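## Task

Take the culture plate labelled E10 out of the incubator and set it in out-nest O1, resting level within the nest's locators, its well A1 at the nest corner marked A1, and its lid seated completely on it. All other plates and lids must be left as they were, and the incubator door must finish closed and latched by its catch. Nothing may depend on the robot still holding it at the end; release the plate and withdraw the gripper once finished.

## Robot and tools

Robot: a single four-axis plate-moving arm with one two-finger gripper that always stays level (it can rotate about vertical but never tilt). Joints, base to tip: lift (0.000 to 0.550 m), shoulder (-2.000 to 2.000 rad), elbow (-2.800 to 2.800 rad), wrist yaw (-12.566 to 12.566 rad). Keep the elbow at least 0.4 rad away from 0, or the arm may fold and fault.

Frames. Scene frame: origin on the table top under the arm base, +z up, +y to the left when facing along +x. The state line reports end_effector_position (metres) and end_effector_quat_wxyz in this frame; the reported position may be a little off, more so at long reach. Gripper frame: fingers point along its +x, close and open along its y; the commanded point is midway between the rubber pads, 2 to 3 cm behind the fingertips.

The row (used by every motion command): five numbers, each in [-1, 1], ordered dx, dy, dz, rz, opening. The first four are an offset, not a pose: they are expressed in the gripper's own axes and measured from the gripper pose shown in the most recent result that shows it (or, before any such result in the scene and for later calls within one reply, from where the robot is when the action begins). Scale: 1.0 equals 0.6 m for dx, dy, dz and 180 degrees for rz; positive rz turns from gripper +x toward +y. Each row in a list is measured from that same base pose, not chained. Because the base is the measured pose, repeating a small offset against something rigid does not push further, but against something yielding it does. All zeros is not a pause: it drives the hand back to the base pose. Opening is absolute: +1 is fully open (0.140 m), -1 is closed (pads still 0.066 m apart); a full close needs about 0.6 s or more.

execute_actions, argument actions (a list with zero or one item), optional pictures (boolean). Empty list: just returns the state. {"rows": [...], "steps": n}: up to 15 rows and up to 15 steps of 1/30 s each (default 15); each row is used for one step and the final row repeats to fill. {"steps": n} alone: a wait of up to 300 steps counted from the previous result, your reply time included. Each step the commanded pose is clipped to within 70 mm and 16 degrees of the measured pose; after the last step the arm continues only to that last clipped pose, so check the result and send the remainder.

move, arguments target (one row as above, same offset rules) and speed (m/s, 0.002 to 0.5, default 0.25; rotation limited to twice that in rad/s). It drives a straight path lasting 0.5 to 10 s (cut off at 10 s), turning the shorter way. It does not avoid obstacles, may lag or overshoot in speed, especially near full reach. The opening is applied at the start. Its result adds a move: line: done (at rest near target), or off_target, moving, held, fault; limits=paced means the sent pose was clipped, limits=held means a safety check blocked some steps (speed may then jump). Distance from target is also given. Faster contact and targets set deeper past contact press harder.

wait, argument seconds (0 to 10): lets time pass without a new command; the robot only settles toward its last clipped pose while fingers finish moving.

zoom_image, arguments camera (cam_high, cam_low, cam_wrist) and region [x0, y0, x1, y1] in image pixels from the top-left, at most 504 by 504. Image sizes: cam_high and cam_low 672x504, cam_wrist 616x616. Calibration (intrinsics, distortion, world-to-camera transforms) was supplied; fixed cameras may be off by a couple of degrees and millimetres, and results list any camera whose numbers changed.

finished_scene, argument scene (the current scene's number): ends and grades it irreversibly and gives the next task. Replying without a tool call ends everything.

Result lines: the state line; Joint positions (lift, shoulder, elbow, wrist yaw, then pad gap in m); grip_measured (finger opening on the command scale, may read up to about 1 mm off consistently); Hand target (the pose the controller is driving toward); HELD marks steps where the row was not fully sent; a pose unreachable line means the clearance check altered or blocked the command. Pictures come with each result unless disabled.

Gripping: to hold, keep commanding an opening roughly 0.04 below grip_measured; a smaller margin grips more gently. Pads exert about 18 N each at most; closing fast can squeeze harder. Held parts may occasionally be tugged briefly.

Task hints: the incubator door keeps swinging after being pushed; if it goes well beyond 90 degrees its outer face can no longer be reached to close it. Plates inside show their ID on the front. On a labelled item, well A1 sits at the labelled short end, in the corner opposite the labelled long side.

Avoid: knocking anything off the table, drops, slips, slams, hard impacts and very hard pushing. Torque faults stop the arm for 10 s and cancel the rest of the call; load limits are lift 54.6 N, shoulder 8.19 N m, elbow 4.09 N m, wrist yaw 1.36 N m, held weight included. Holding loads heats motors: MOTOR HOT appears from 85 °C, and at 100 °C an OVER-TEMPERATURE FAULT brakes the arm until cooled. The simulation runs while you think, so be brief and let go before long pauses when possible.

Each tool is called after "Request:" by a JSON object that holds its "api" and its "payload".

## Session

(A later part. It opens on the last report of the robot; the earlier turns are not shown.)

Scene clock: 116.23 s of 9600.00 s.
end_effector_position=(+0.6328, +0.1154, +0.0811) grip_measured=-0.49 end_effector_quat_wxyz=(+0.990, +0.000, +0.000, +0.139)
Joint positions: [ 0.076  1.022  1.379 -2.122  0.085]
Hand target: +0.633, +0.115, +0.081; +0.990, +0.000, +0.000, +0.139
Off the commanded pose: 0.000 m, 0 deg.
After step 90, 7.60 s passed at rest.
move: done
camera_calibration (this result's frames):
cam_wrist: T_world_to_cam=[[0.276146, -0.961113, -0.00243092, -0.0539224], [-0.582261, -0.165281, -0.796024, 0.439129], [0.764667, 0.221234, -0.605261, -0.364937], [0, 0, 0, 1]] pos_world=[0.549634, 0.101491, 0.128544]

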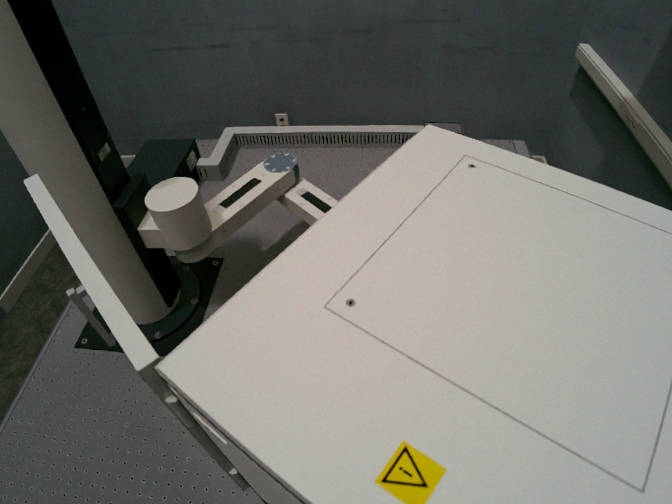

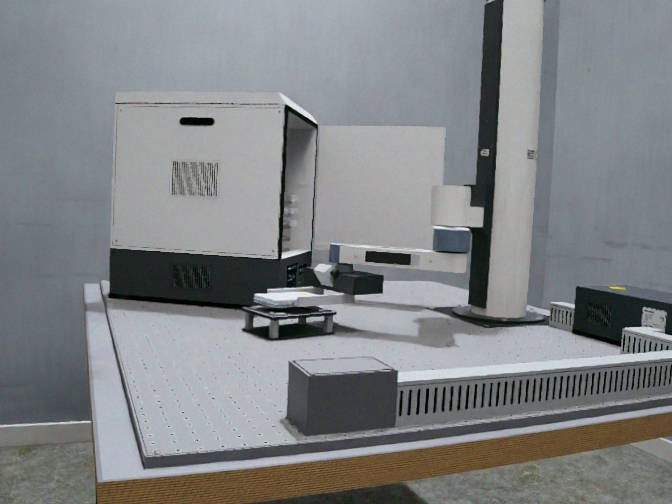

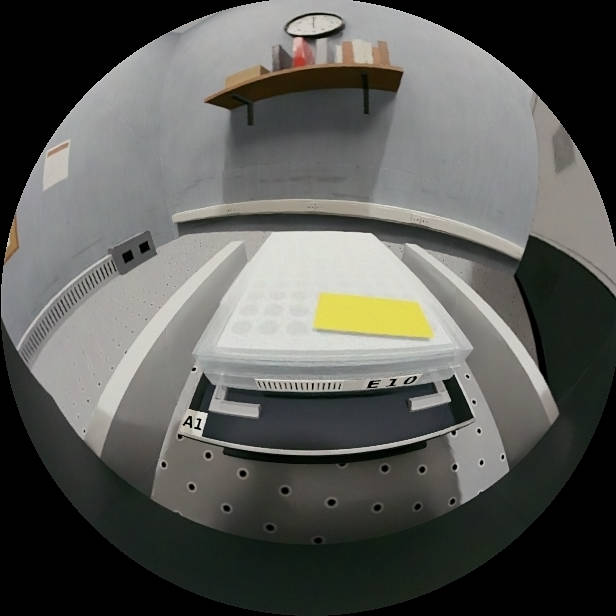

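Request:
{"api": "zoom_image", "payload": {"camera": "cam_wrist", "region": [170, 360, 290, 450]}}

Request:
{"api": "zoom_image", "payload": {"camera": "cam_wrist", "region": [380, 350, 500, 440]}}

Region (170, 360, 290, 450) of cam_wrist's 616x616 image, scaled by 4.200, with more detail than that image has; it fills the top 378 rows of this view, and the rest is white.

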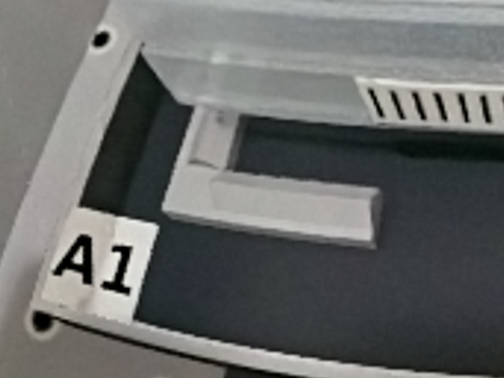

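Region (380, 350, 500, 440) of cam_wrist's 616x616 image, scaled by 4.200, with more detail than that image has; it fills the top 378 rows of this view, and the rest is white.

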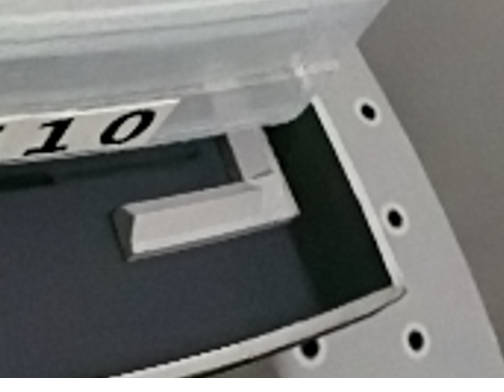

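Request:
{"api": "move", "payload": {"target": [0.0003, -0.0007, -0.016, 0, -0.54], "speed": 0.015}}

Request:
{"api": "move", "payload": {"target": [0, 0, -0.007, 0, -0.54], "speed": 0.005}}

Request:
{"api": "zoom_image", "payload": {"camera": "cam_wrist", "region": [150, 330, 520, 480]}}

Scene clock: 131.87 s of 9600.00 s.
end_effector_position=(+0.6330, +0.1150, +0.0714) grip_measured=-0.49 end_effector_quat_wxyz=(+0.990, +0.000, +0.000, +0.139)
Joint positions: [ 0.066  1.02   1.38  -2.121  0.085]
Hand target: +0.633, +0.115, +0.071; +0.990, +0.000, +0.000, +0.139
Off the commanded pose: 0.000 m, 0 deg.
After step 90, 11.77 s passed at rest.
move: done
camera_calibration (this result's frames):
cam_wrist: T_world_to_cam=[[0.27579, -0.961215, -0.00243092, -0.0541505], [-0.582323, -0.165065, -0.796024, 0.43156], [0.764749, 0.220951, -0.605261, -0.370911], [0, 0, 0, 1]] pos_world=[0.549895, 0.101138, 0.118902]

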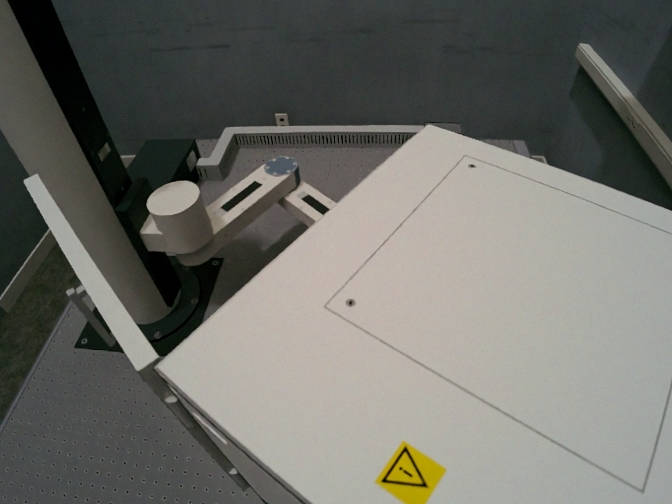

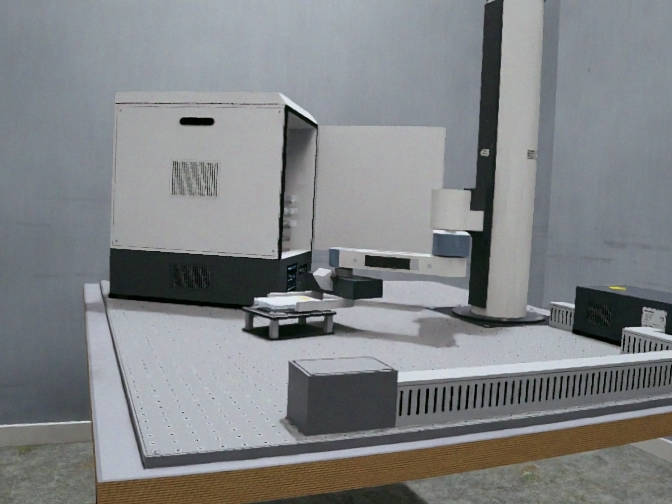

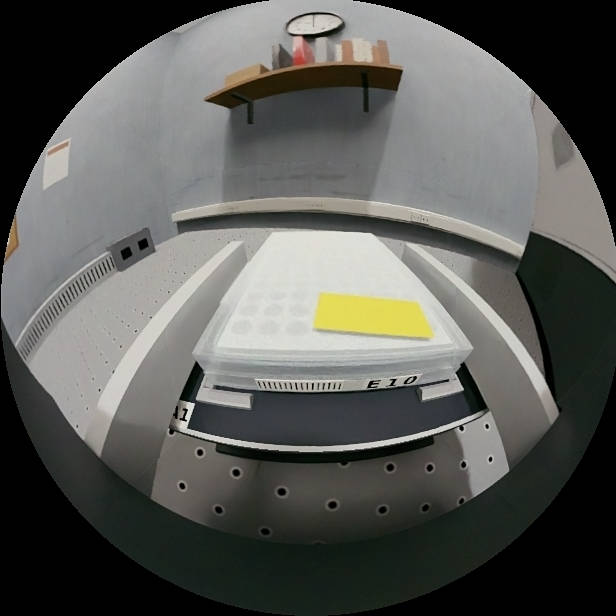

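Scene clock: 132.93 s of 9600.00 s.
end_effector_position=(+0.6330, +0.1152, +0.0677) grip_measured=-0.49 end_effector_quat_wxyz=(+0.990, +0.000, +0.000, +0.139)
Joint positions: [ 0.063  1.02   1.38  -2.121  0.085]
Hand target: +0.633, +0.115, +0.067; +0.990, +0.000, +0.000, +0.139
Off the commanded pose: 0.000 m, 0 deg.
move: done
camera_calibration (this result's frames):
cam_wrist: T_world_to_cam=[[0.276504, -0.96101, -0.00243092, -0.0544823], [-0.5822, -0.165499, -0.796024, 0.428539], [0.764584, 0.221519, -0.605261, -0.373183], [0, 0, 0, 1]] pos_world=[0.54989, 0.101232, 0.115122]

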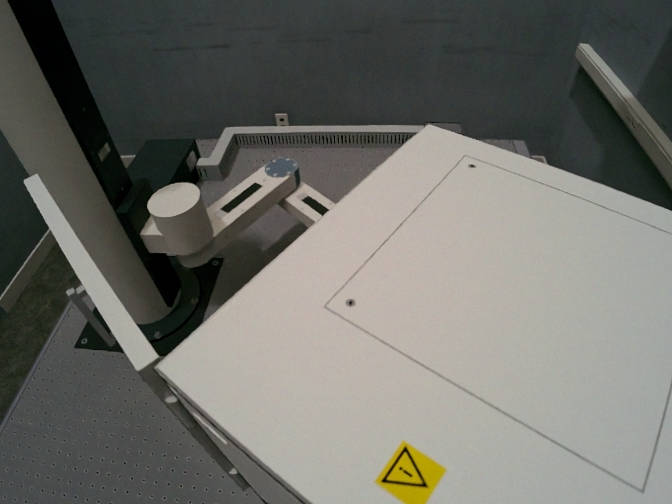

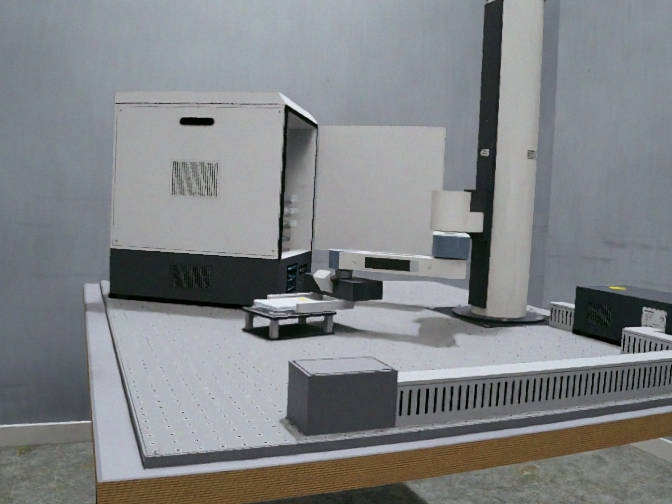

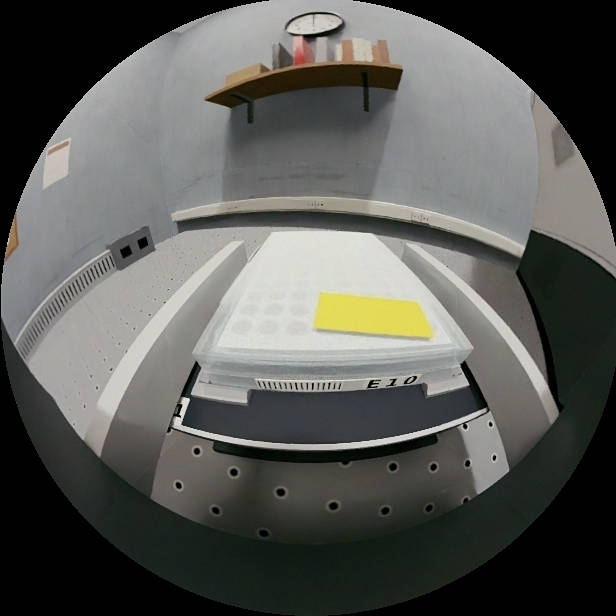

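Region (150, 330, 520, 480) of cam_wrist's 616x616 image, scaled by 1.362, with more detail than that image has; it fills the top 204 rows of this view, and the rest is white.

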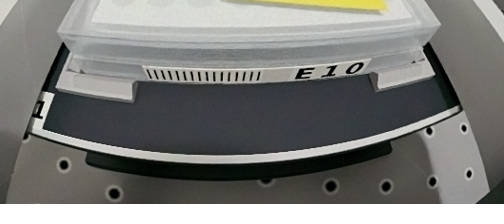

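Request:
{"api": "execute_actions", "payload": {"actions": [{"rows": [[0,0,0,0,-0.52],[0,0,0,0,-0.50],[0,0,0,0,-0.48],[0,0,0,0,-0.46],[0,0,0,0,-0.43],[0,0,0,0,-0.40],[0,0,0,0,-0.35],[0,0,0,0,-0.30],[0,0,0,0,-0.24],[0,0,0,0,-0.18],[0,0,0,0,-0.12],[0,0,0,0,-0.06],[0,0,0,0,0.0]], "steps": 15}], "pictures": false}}

Request:
{"api": "move", "payload": {"target": [0, 0, 0.06, 0, 0], "speed": 0.05}}

Request:
{"api": "zoom_image", "payload": {"camera": "cam_low", "region": [220, 250, 400, 350]}}

Scene clock: 137.67 s of 9600.00 s.
end_effector_position=(+0.6330, +0.1152, +0.0677) grip_measured=+0.00 end_effector_quat_wxyz=(+0.990, +0.000, +0.000, +0.139)
Joint positions: [ 0.063  1.02   1.38  -2.121  0.103]
Hand target: +0.633, +0.115, +0.068; +0.990, +0.000, +0.000, +0.139
Off the commanded pose: 0.000 m, 0 deg.
Steps of this call (steps 1 to 90: nothing new was sent; then 1.23 s passed at rest; steps 91 to 105: all 15 steps of this action). Readings (end_effector_position):
91: (+0.6330, +0.1152, +0.0677)
92: (+0.6330, +0.1152, +0.0678)
94: (+0.6330, +0.1152, +0.0678)
98: (+0.6330, +0.1152, +0.0677)
105: the state above

Scene clock: 138.87 s of 9600.00 s.
end_effector_position=(+0.6330, +0.1152, +0.1038) grip_measured=+0.00 end_effector_quat_wxyz=(+0.990, +0.000, +0.000, +0.139)
Joint positions: [ 0.099  1.02   1.38  -2.121  0.103]
Hand target: +0.633, +0.115, +0.104; +0.990, +0.000, +0.000, +0.139
Off the commanded pose: 0.000 m, 0 deg.
move: done
camera_calibration (this result's frames):
cam_wrist: T_world_to_cam=[[0.276622, -0.960976, -0.00243092, -0.0544472], [-0.582179, -0.16557, -0.796024, 0.457294], [0.764557, 0.221613, -0.605261, -0.351318], [0, 0, 0, 1]] pos_world=[0.549891, 0.101249, 0.151245]

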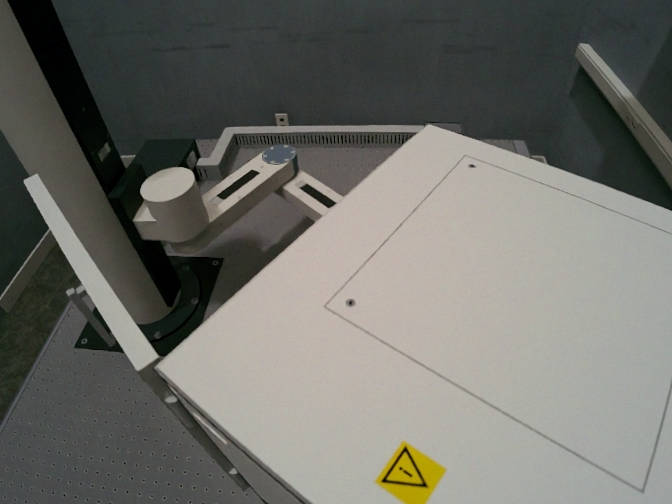

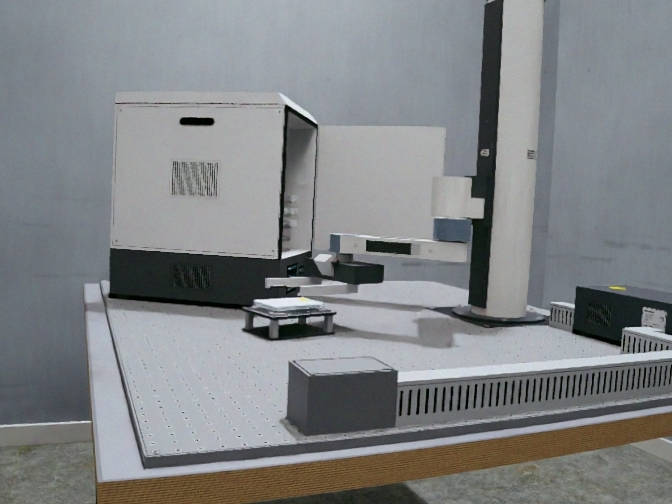

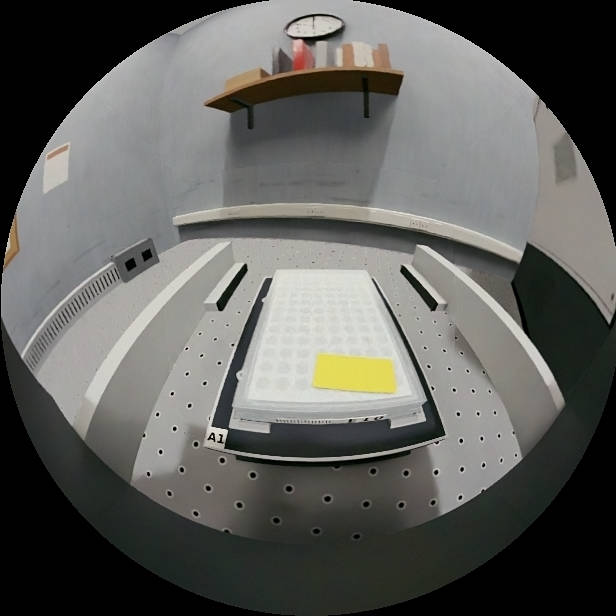

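Region (220, 250, 400, 350) of cam_low's 672x504 image, scaled by 2.800, with more detail than that image has.

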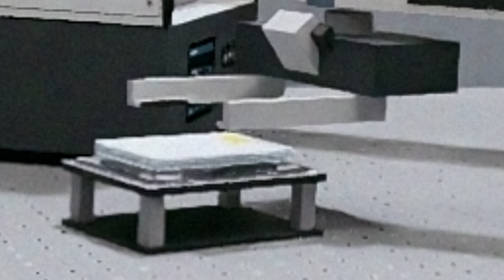

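Request:
{"api": "move", "payload": {"target": [-0.4567, -0.3633, 0.75, -0.172, 0], "speed": 0.35}}

Scene clock: 156.93 s of 9600.00 s.
end_effector_position=(+0.4299, -0.1700, +0.5538) grip_measured=+0.00 end_effector_quat_wxyz=(+0.991, +0.000, +0.000, -0.130)
Joint positions: [ 0.549  0.174  0.689 -1.124  0.103]
Hand target: +0.430, -0.170, +0.554; +0.991, +0.000, +0.000, -0.130
Off the commanded pose: 0.000 m, 0 deg.
After step 90, 12.97 s passed at rest.
move: done
camera_calibration (this result's frames):
cam_wrist: T_world_to_cam=[[-0.257616, -0.966244, -0.00243092, -0.0425098], [-0.584335, 0.157795, -0.796024, 0.705985], [0.769537, -0.203648, -0.605261, 0.065145], [0, 0, 0, 1]] pos_world=[0.351449, -0.13921, 0.601307]

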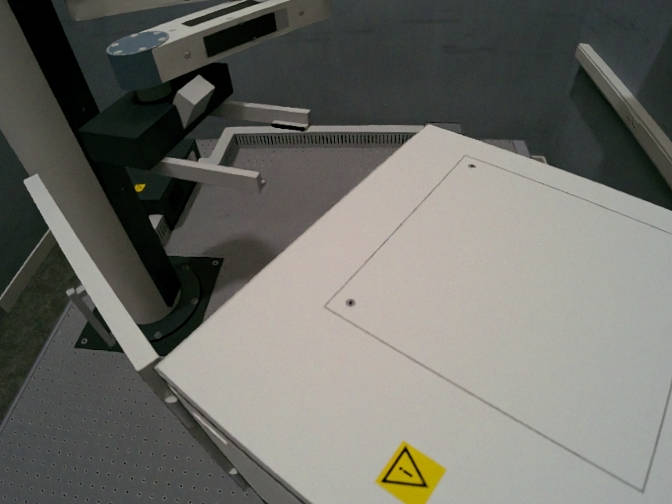

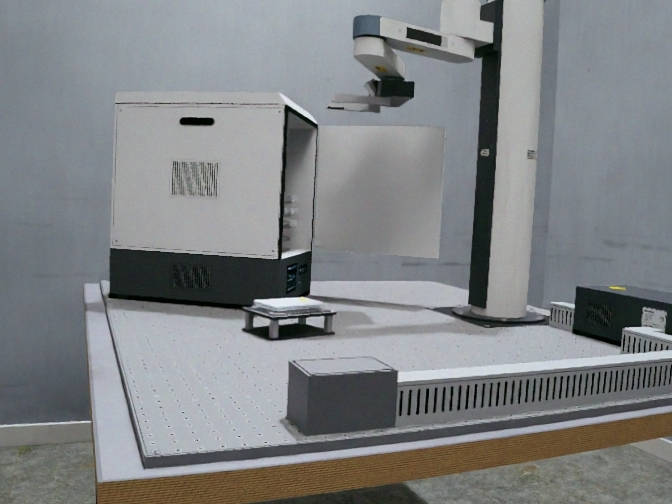

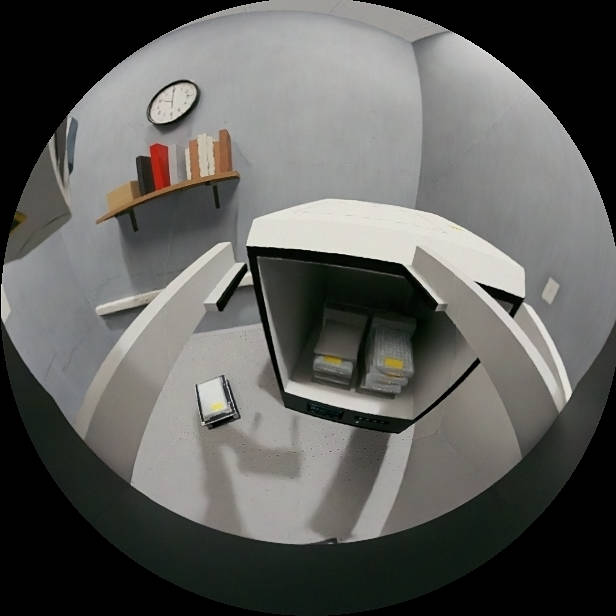

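Request:
{"api": "move", "payload": {"target": [-0.366, -0.506, 0, -0.0965, 1], "speed": 0.3}}

Scene clock: 162.93 s of 9600.00 s.
end_effector_position=(+0.1395, -0.4068, +0.5539) grip_measured=+0.99 end_effector_quat_wxyz=(+0.960, +0.000, +0.000, -0.278)
Joint positions: [ 0.549 -1.289  1.554 -0.83   0.14 ]
Hand target: +0.140, -0.407, +0.554; +0.960, +0.000, +0.000, -0.279
Off the commanded pose: 0.000 m, 0 deg.
After step 90, 1.27 s passed at rest.
move: done
camera_calibration (this result's frames):
cam_wrist: T_world_to_cam=[[-0.534172, -0.845372, -0.00243092, -0.258324], [-0.51064, 0.324951, -0.796024, 0.631379], [0.673726, -0.423972, -0.605261, 0.16417], [0, 0, 0, 1]] pos_world=[0.0738121, -0.353944, 0.601331]

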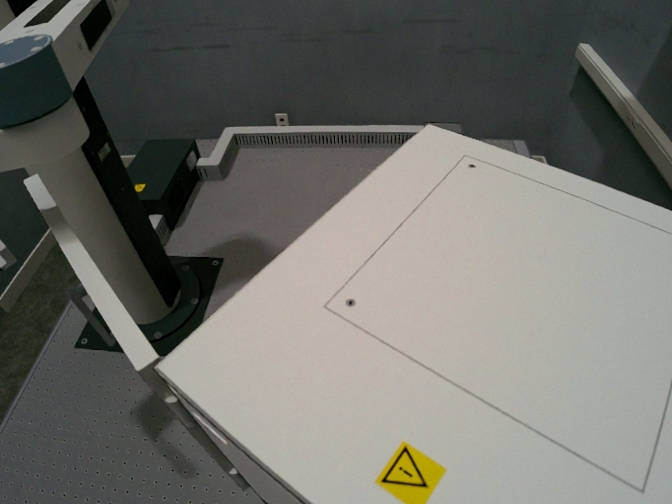

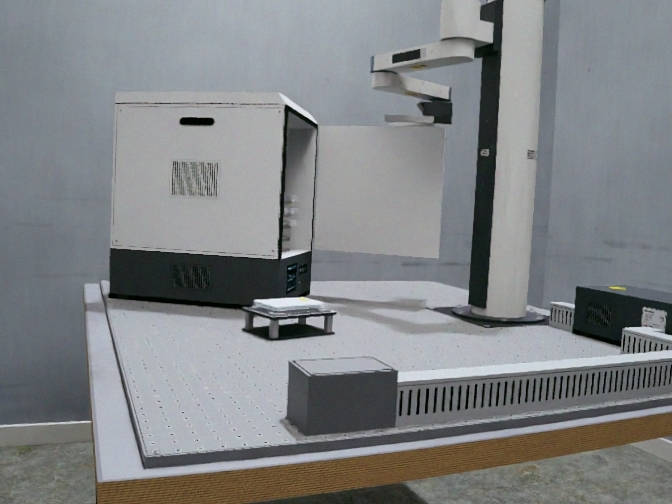

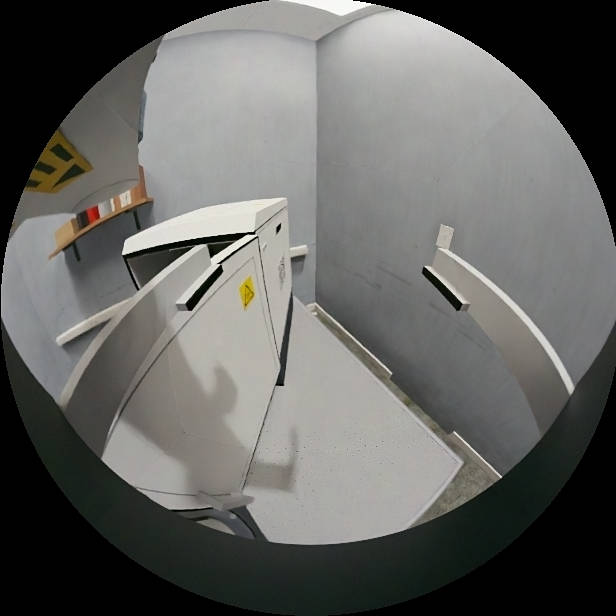

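Request:
{"api": "zoom_image", "payload": {"camera": "cam_wrist", "region": [50, 190, 310, 520]}}

Region (50, 190, 310, 520) of cam_wrist's 616x616 image, scaled by 1.527, with more detail than that image has; it fills the left 397 columns of this view, and the rest is white.

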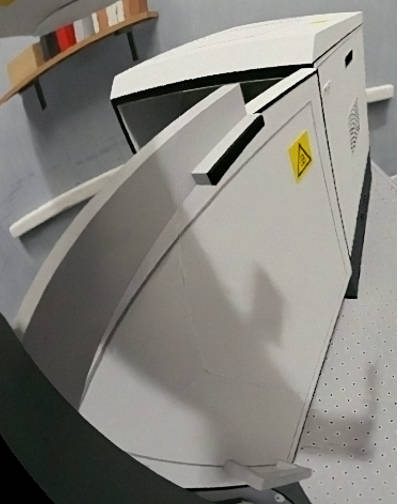

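Request:
{"api": "move", "payload": {"target": [0, 0.03, -0.09, 0, 1], "speed": 0.1}}

Request:
{"api": "move", "payload": {"target": [0.0167, 0.2, 0, 0, 1], "speed": 0.04}}

Scene clock: 169.97 s of 9600.00 s.
end_effector_position=(+0.1491, -0.3916, +0.4998) grip_measured=+0.99 end_effector_quat_wxyz=(+0.960, +0.000, +0.000, -0.279)
Joint positions: [ 0.495 -1.243  1.46  -0.781  0.14 ]
Hand target: +0.149, -0.392, +0.500; +0.960, +0.000, +0.000, -0.278
Off the commanded pose: 0.000 m, 0 deg.
After step 90, 3.17 s passed at rest.
move: done
camera_calibration (this result's frames):
cam_wrist: T_world_to_cam=[[-0.534427, -0.845211, -0.00243092, -0.2404], [-0.510542, 0.325105, -0.796024, 0.588357], [0.673599, -0.424175, -0.605261, 0.13136], [0, 0, 0, 1]] pos_world=[0.0834207, -0.338747, 0.547269]

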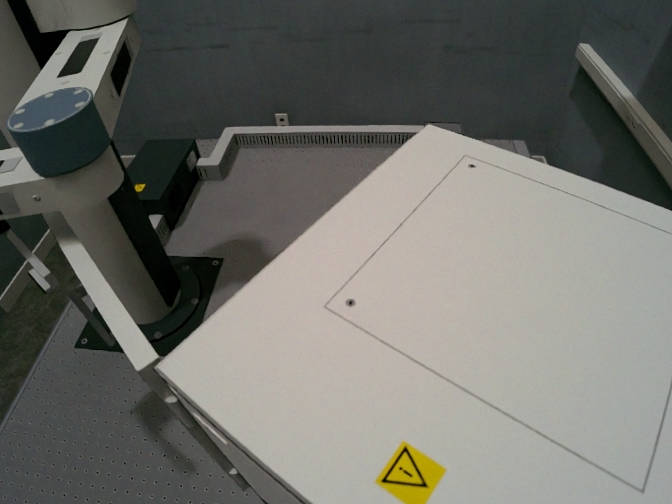

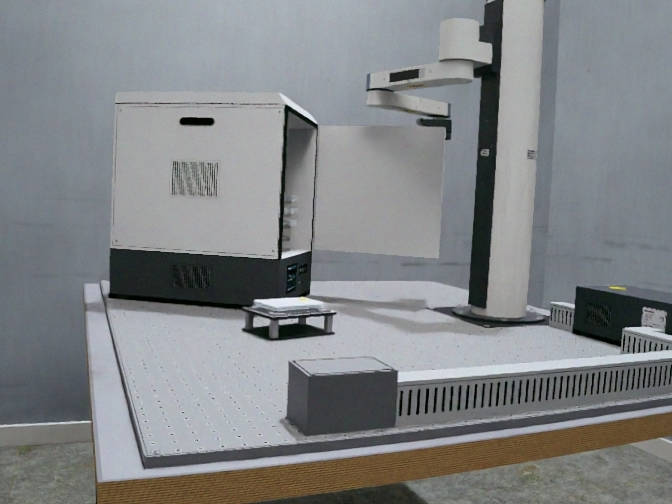

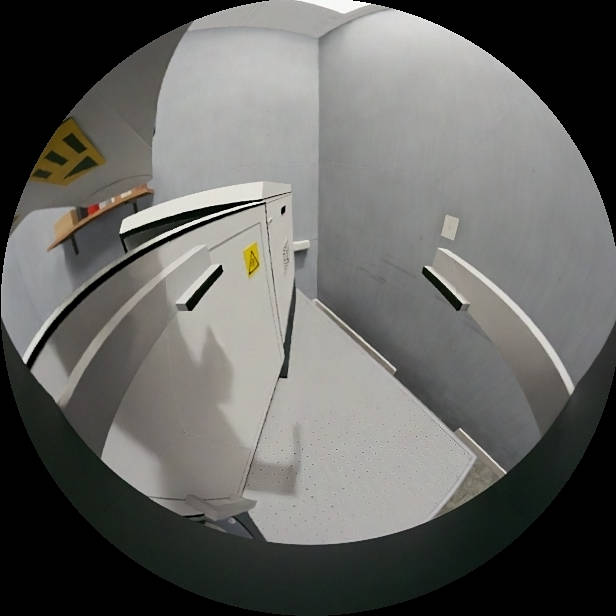

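Scene clock: 173.20 s of 9600.00 s.
end_effector_position=(+0.2217, -0.2955, +0.4998) grip_measured=+0.99 end_effector_quat_wxyz=(+0.960, +0.000, +0.000, -0.279)
Joint positions: [ 0.495 -0.925  0.912 -0.552  0.14 ]
Hand target: +0.222, -0.296, +0.500; +0.960, +0.000, +0.000, -0.279
Off the commanded pose: 0.000 m, 0 deg.
move: done
camera_calibration (this result's frames):
cam_wrist: T_world_to_cam=[[-0.534732, -0.845019, -0.00243092, -0.120271], [-0.510425, 0.325289, -0.796024, 0.594225], [0.673445, -0.424418, -0.605261, 0.12316], [0, 0, 0, 1]] pos_world=[0.156053, -0.242655, 0.547269]

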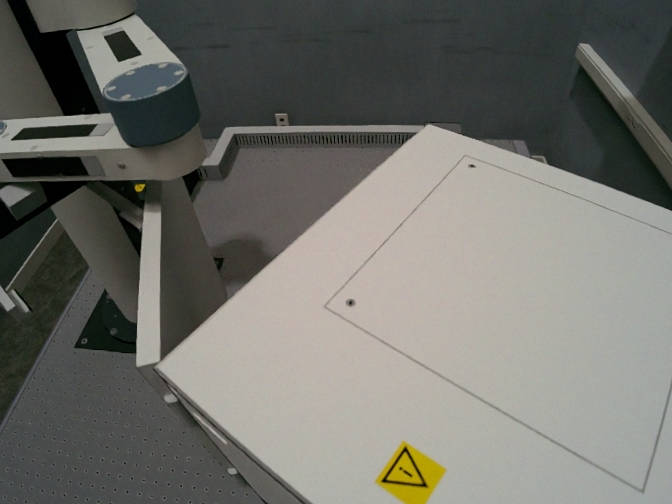

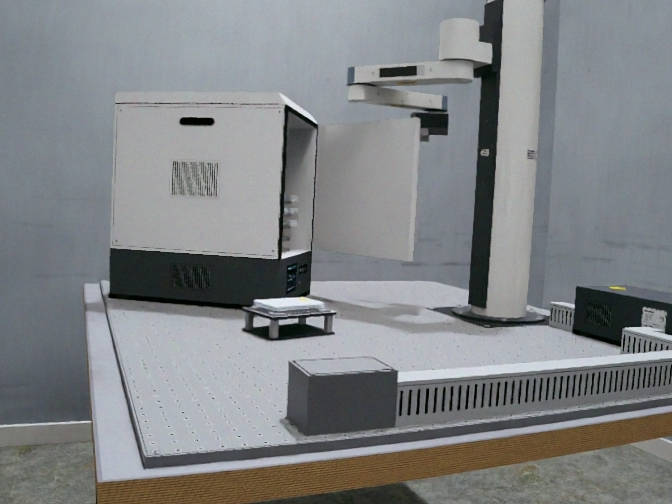

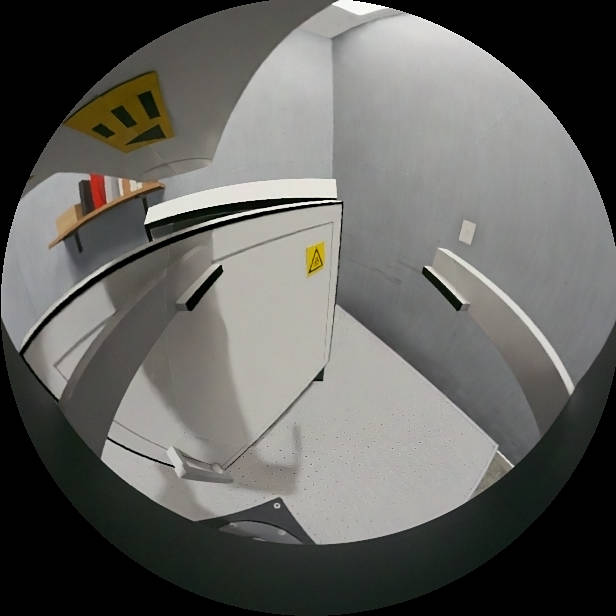

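Mirrors scene 1. Continue with the same sequence.

Request:
{"api": "move", "payload": {"target": [0.125, 0.12, 0, 0, 1], "speed": 0.04}}

Request:
{"api": "move", "payload": {"target": [0.095, 0.13, 0, 0, 1], "speed": 0.03}}

Scene clock: 177.57 s of 9600.00 s.
end_effector_position=(+0.3236, -0.2747, +0.4998) grip_measured=+0.99 end_effector_quat_wxyz=(+0.960, +0.000, +0.000, -0.278)
Joint positions: [ 0.495 -0.425  0.784 -0.923  0.14 ]
Hand target: +0.324, -0.275, +0.500; +0.960, +0.000, +0.000, -0.279
Off the commanded pose: 0.000 m, 0 deg.
move: done
camera_calibration (this result's frames):
cam_wrist: T_world_to_cam=[[-0.53414, -0.845393, -0.00243092, -0.0484924], [-0.510652, 0.324932, -0.796024, 0.639471], [0.673742, -0.423947, -0.605261, 0.063366], [0, 0, 0, 1]] pos_world=[0.257953, -0.221916, 0.547269]

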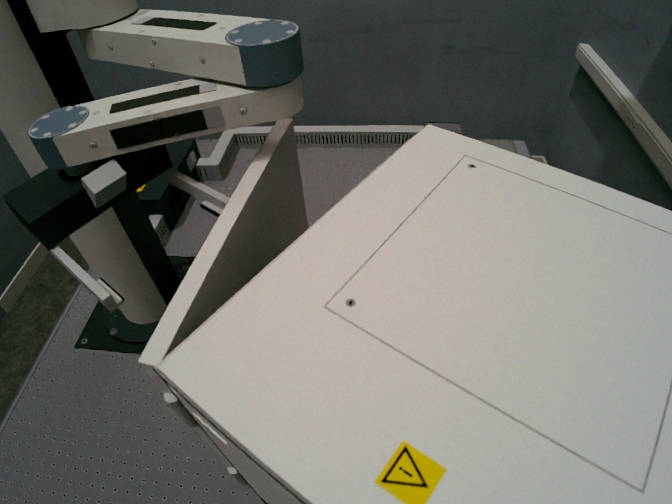

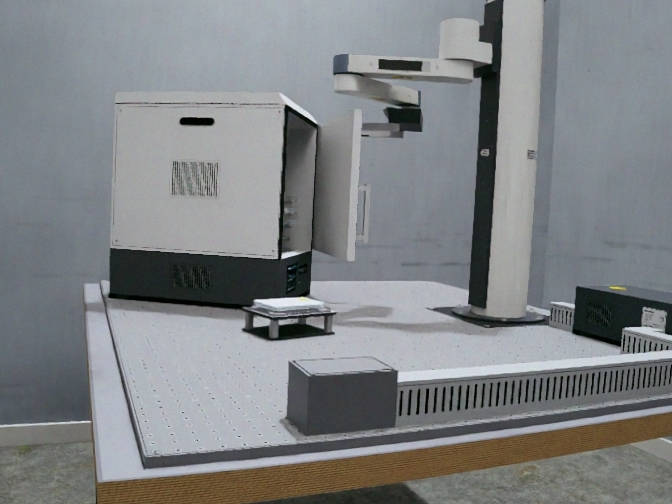

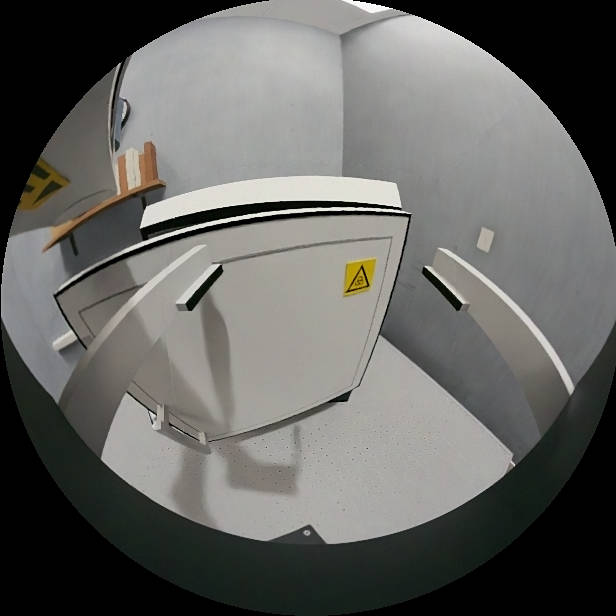

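Scene clock: 181.00 s of 9600.00 s.
end_effector_position=(+0.4135, -0.2392, +0.4998) grip_measured=+0.99 end_effector_quat_wxyz=(+0.961, +0.000, +0.000, -0.278)
Joint positions: [ 0.495  0.054  0.79  -1.408  0.14 ]
Hand target: +0.413, -0.239, +0.500; +0.960, +0.000, +0.000, -0.278
Off the commanded pose: 0.000 m, 0 deg.
move: done
camera_calibration (this result's frames):
cam_wrist: T_world_to_cam=[[-0.533742, -0.845644, -0.00243092, 0.029335], [-0.510805, 0.324691, -0.796024, 0.67381], [0.673942, -0.423629, -0.605261, 0.0178909], [0, 0, 0, 1]] pos_world=[0.347786, -0.186394, 0.547269]

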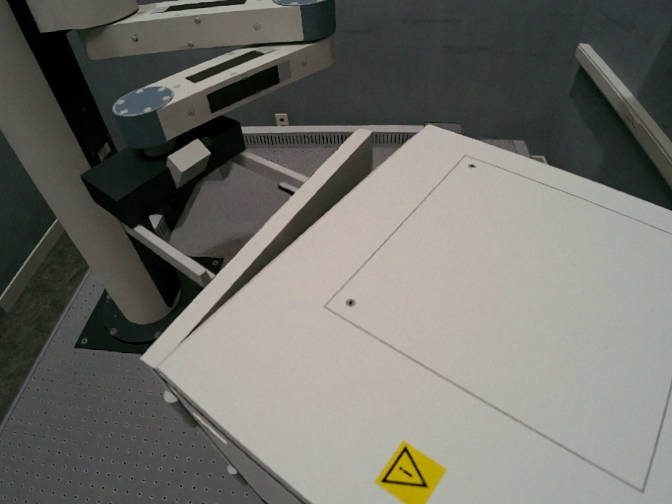

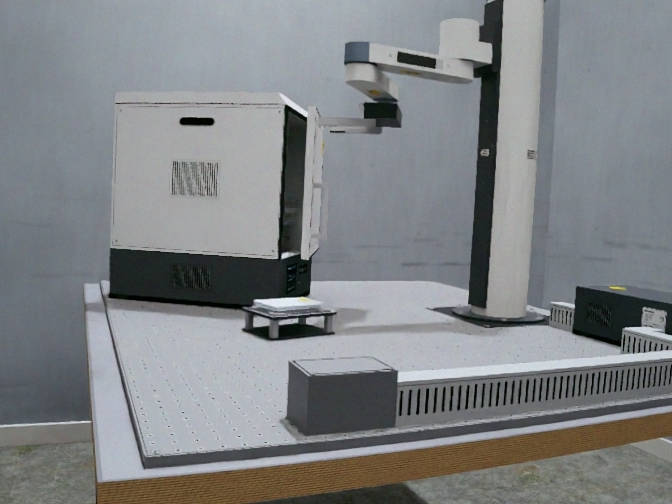

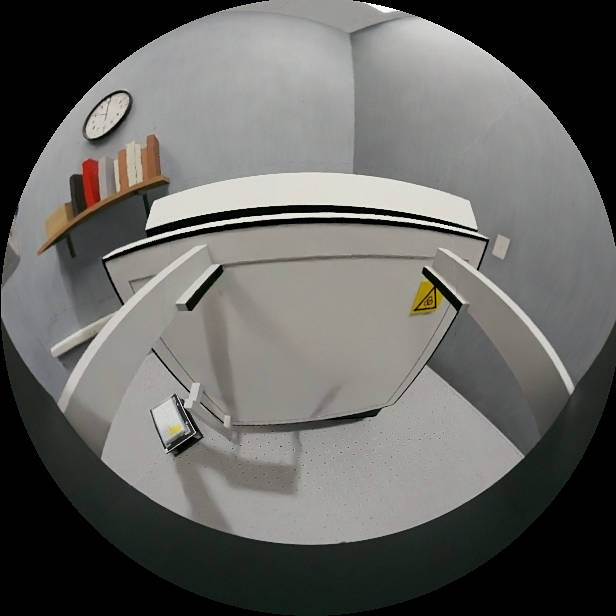

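Request:
{"api": "move", "payload": {"target": [0.033, 0.05, 0, -0.014, 1], "speed": 0.02}}

Request:
{"api": "zoom_image", "payload": {"camera": "cam_low", "region": [240, 80, 400, 300]}}

Scene clock: 186.17 s of 9600.00 s.
end_effector_position=(+0.4461, -0.2243, +0.4998) grip_measured=+0.99 end_effector_quat_wxyz=(+0.954, +0.000, +0.000, -0.299)
Joint positions: [ 0.495  0.237  0.829 -1.674  0.14 ]
Hand target: +0.446, -0.224, +0.500; +0.954, +0.000, +0.000, -0.299
Off the commanded pose: 0.000 m, 0 deg.
After step 90, 0.13 s passed at rest.
move: done
camera_calibration (this result's frames):
cam_wrist: T_world_to_cam=[[-0.57031, -0.821426, -0.00243092, 0.0810597], [-0.496076, 0.346778, -0.796024, 0.684032], [0.654717, -0.452774, -0.605261, 0.0042405], [0, 0, 0, 1]] pos_world=[0.382785, -0.168702, 0.547269]

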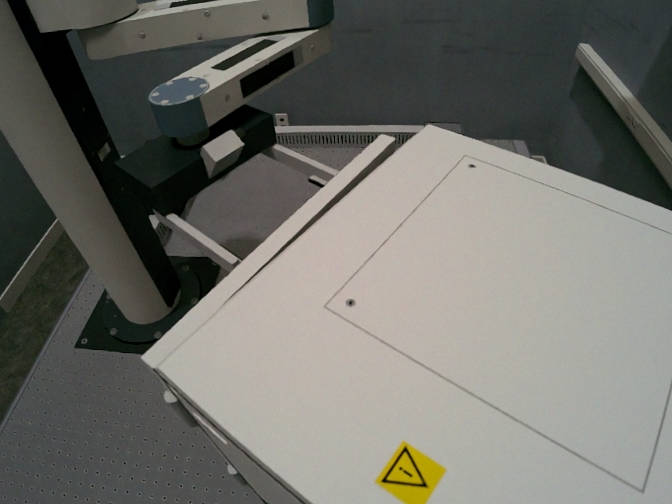

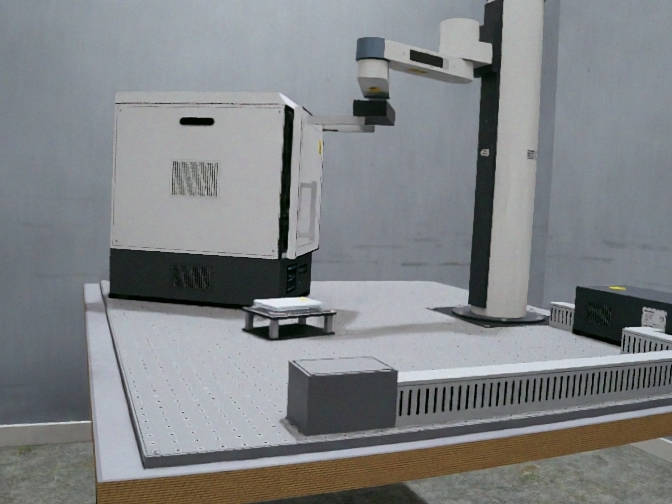

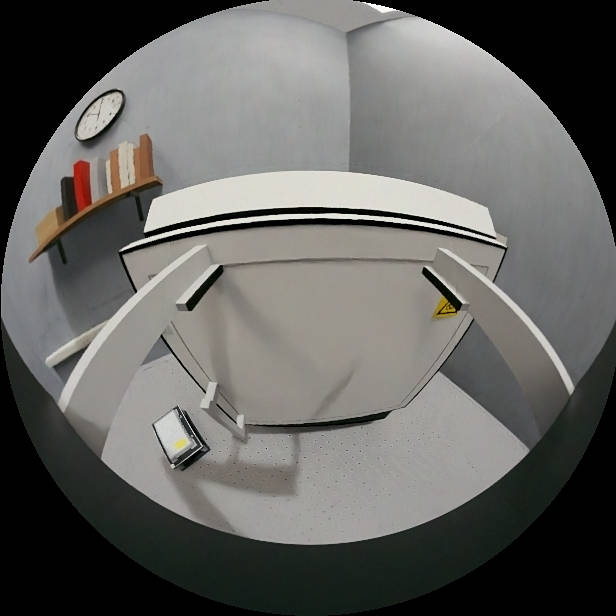

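Region (240, 80, 400, 300) of cam_low's 672x504 image, scaled by 2.291, with more detail than that image has; it fills the left 367 columns of this view, and the rest is white.

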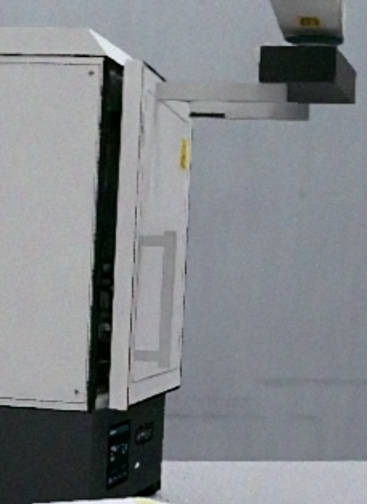

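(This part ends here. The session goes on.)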